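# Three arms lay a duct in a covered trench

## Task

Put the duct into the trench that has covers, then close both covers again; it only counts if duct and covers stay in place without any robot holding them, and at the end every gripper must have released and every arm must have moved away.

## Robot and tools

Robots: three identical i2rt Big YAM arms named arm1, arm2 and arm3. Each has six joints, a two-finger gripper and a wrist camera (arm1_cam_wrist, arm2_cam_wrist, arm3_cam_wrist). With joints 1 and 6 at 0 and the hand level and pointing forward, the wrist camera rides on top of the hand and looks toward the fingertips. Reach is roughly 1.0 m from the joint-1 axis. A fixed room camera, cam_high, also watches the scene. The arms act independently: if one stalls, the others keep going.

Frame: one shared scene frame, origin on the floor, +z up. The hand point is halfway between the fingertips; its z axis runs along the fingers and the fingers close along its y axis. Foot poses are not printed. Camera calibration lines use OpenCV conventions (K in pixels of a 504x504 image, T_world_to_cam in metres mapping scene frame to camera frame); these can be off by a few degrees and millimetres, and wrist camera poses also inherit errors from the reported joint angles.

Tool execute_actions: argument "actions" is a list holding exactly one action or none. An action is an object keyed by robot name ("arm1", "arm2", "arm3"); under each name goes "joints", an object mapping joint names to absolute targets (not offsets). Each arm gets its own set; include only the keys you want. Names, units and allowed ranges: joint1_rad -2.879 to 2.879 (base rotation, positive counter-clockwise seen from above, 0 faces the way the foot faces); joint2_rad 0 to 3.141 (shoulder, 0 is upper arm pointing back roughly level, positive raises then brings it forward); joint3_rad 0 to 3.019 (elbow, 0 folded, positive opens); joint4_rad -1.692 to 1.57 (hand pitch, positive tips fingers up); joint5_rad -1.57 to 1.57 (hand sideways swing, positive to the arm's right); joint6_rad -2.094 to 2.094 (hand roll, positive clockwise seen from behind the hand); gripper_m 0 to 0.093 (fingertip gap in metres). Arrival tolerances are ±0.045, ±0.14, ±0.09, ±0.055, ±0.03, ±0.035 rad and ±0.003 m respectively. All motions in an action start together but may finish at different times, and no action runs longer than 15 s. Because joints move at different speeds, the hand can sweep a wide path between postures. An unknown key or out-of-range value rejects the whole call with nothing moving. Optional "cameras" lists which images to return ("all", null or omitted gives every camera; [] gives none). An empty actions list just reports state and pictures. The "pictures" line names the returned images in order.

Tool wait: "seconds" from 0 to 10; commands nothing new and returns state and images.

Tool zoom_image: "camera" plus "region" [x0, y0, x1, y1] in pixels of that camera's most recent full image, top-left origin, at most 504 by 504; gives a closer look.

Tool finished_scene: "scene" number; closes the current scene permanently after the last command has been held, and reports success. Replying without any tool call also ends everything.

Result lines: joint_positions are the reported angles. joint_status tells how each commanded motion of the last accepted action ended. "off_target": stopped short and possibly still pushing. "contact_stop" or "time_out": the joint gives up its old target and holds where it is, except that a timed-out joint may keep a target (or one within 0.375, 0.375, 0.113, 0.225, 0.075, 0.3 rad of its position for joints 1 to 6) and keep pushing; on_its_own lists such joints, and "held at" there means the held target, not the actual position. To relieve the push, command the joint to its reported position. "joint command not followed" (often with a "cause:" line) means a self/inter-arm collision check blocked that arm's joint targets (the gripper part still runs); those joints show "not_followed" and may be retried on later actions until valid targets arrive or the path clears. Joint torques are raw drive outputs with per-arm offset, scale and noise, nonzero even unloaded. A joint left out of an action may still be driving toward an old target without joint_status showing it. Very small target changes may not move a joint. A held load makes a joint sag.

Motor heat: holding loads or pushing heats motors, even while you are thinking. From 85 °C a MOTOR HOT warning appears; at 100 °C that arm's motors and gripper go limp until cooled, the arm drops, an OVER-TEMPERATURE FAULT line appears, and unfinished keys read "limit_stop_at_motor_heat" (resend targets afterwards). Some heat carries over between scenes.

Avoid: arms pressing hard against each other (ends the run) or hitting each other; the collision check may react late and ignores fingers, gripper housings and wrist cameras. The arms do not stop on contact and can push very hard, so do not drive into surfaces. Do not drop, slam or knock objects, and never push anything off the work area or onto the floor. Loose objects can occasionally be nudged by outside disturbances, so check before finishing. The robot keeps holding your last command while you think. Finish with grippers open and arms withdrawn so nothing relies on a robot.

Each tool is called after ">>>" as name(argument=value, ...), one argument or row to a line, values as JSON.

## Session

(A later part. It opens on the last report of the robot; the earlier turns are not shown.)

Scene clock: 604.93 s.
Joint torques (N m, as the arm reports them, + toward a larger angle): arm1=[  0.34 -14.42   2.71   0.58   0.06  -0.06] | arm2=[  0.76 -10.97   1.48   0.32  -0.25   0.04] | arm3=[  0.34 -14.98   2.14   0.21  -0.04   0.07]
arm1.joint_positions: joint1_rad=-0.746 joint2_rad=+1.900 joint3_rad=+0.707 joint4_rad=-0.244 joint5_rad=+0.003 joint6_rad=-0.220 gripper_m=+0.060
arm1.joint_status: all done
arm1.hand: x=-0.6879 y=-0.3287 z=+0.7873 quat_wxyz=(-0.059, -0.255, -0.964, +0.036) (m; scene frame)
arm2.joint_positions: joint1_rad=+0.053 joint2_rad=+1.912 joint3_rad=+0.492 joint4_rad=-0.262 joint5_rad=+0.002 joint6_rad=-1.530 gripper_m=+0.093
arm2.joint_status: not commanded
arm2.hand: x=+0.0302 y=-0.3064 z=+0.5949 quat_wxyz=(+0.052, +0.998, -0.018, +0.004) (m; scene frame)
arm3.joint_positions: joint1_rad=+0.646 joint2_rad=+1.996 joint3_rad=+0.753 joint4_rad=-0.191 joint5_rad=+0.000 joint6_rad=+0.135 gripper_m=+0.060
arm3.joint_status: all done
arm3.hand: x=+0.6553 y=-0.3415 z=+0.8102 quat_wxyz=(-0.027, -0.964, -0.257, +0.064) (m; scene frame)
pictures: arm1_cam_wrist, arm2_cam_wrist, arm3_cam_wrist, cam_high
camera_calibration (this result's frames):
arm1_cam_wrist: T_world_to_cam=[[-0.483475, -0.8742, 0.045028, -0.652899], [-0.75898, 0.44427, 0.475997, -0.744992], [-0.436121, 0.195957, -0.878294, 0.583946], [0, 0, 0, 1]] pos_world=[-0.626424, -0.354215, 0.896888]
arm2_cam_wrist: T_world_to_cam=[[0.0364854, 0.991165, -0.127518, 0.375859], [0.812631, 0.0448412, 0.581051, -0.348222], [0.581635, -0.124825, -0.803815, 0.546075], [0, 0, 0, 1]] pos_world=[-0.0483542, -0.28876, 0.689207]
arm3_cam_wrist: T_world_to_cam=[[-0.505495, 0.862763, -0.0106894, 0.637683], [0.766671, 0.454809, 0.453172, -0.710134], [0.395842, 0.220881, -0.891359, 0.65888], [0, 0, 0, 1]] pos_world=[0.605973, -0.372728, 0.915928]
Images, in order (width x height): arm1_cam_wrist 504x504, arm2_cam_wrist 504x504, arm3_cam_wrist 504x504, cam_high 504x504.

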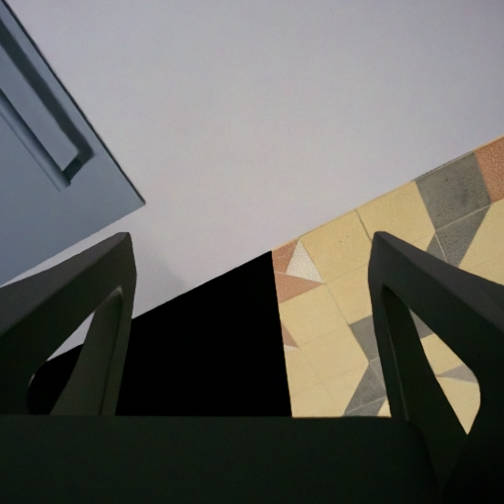

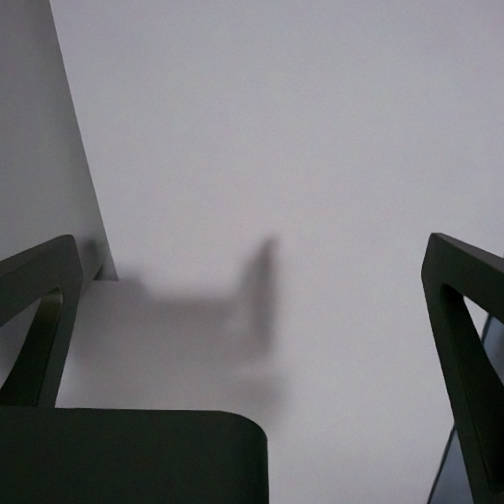

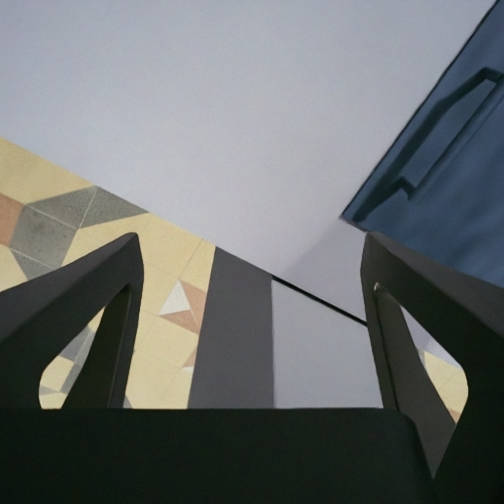

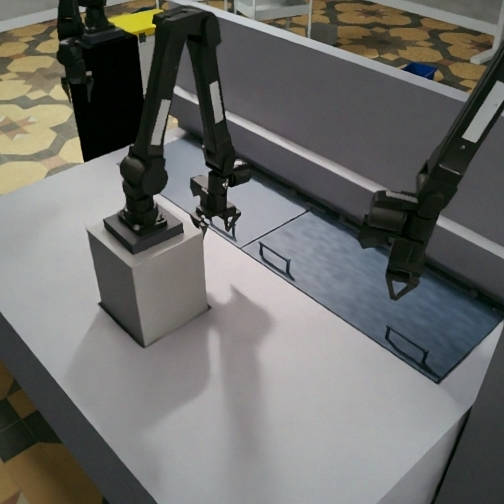

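>>> zoom_image(
  camera="cam_high",
  region=[150, 110, 350, 290],
)

Region (150, 110, 350, 290) of cam_high's 504x504 image, scaled by 2.520, with more detail than that image has; it fills the top 454 rows of this view, and the rest is white.

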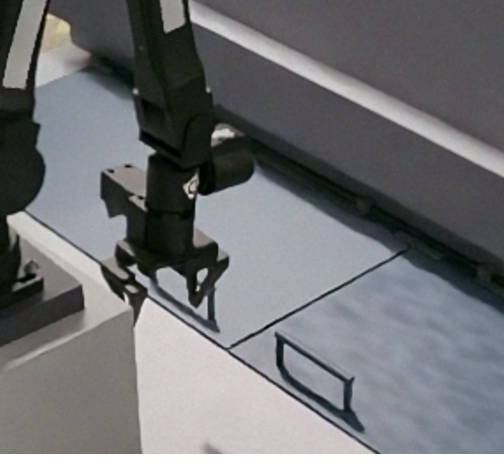

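>>> finished_scene(
  scene=1,
)

The scene is finished: the task was done.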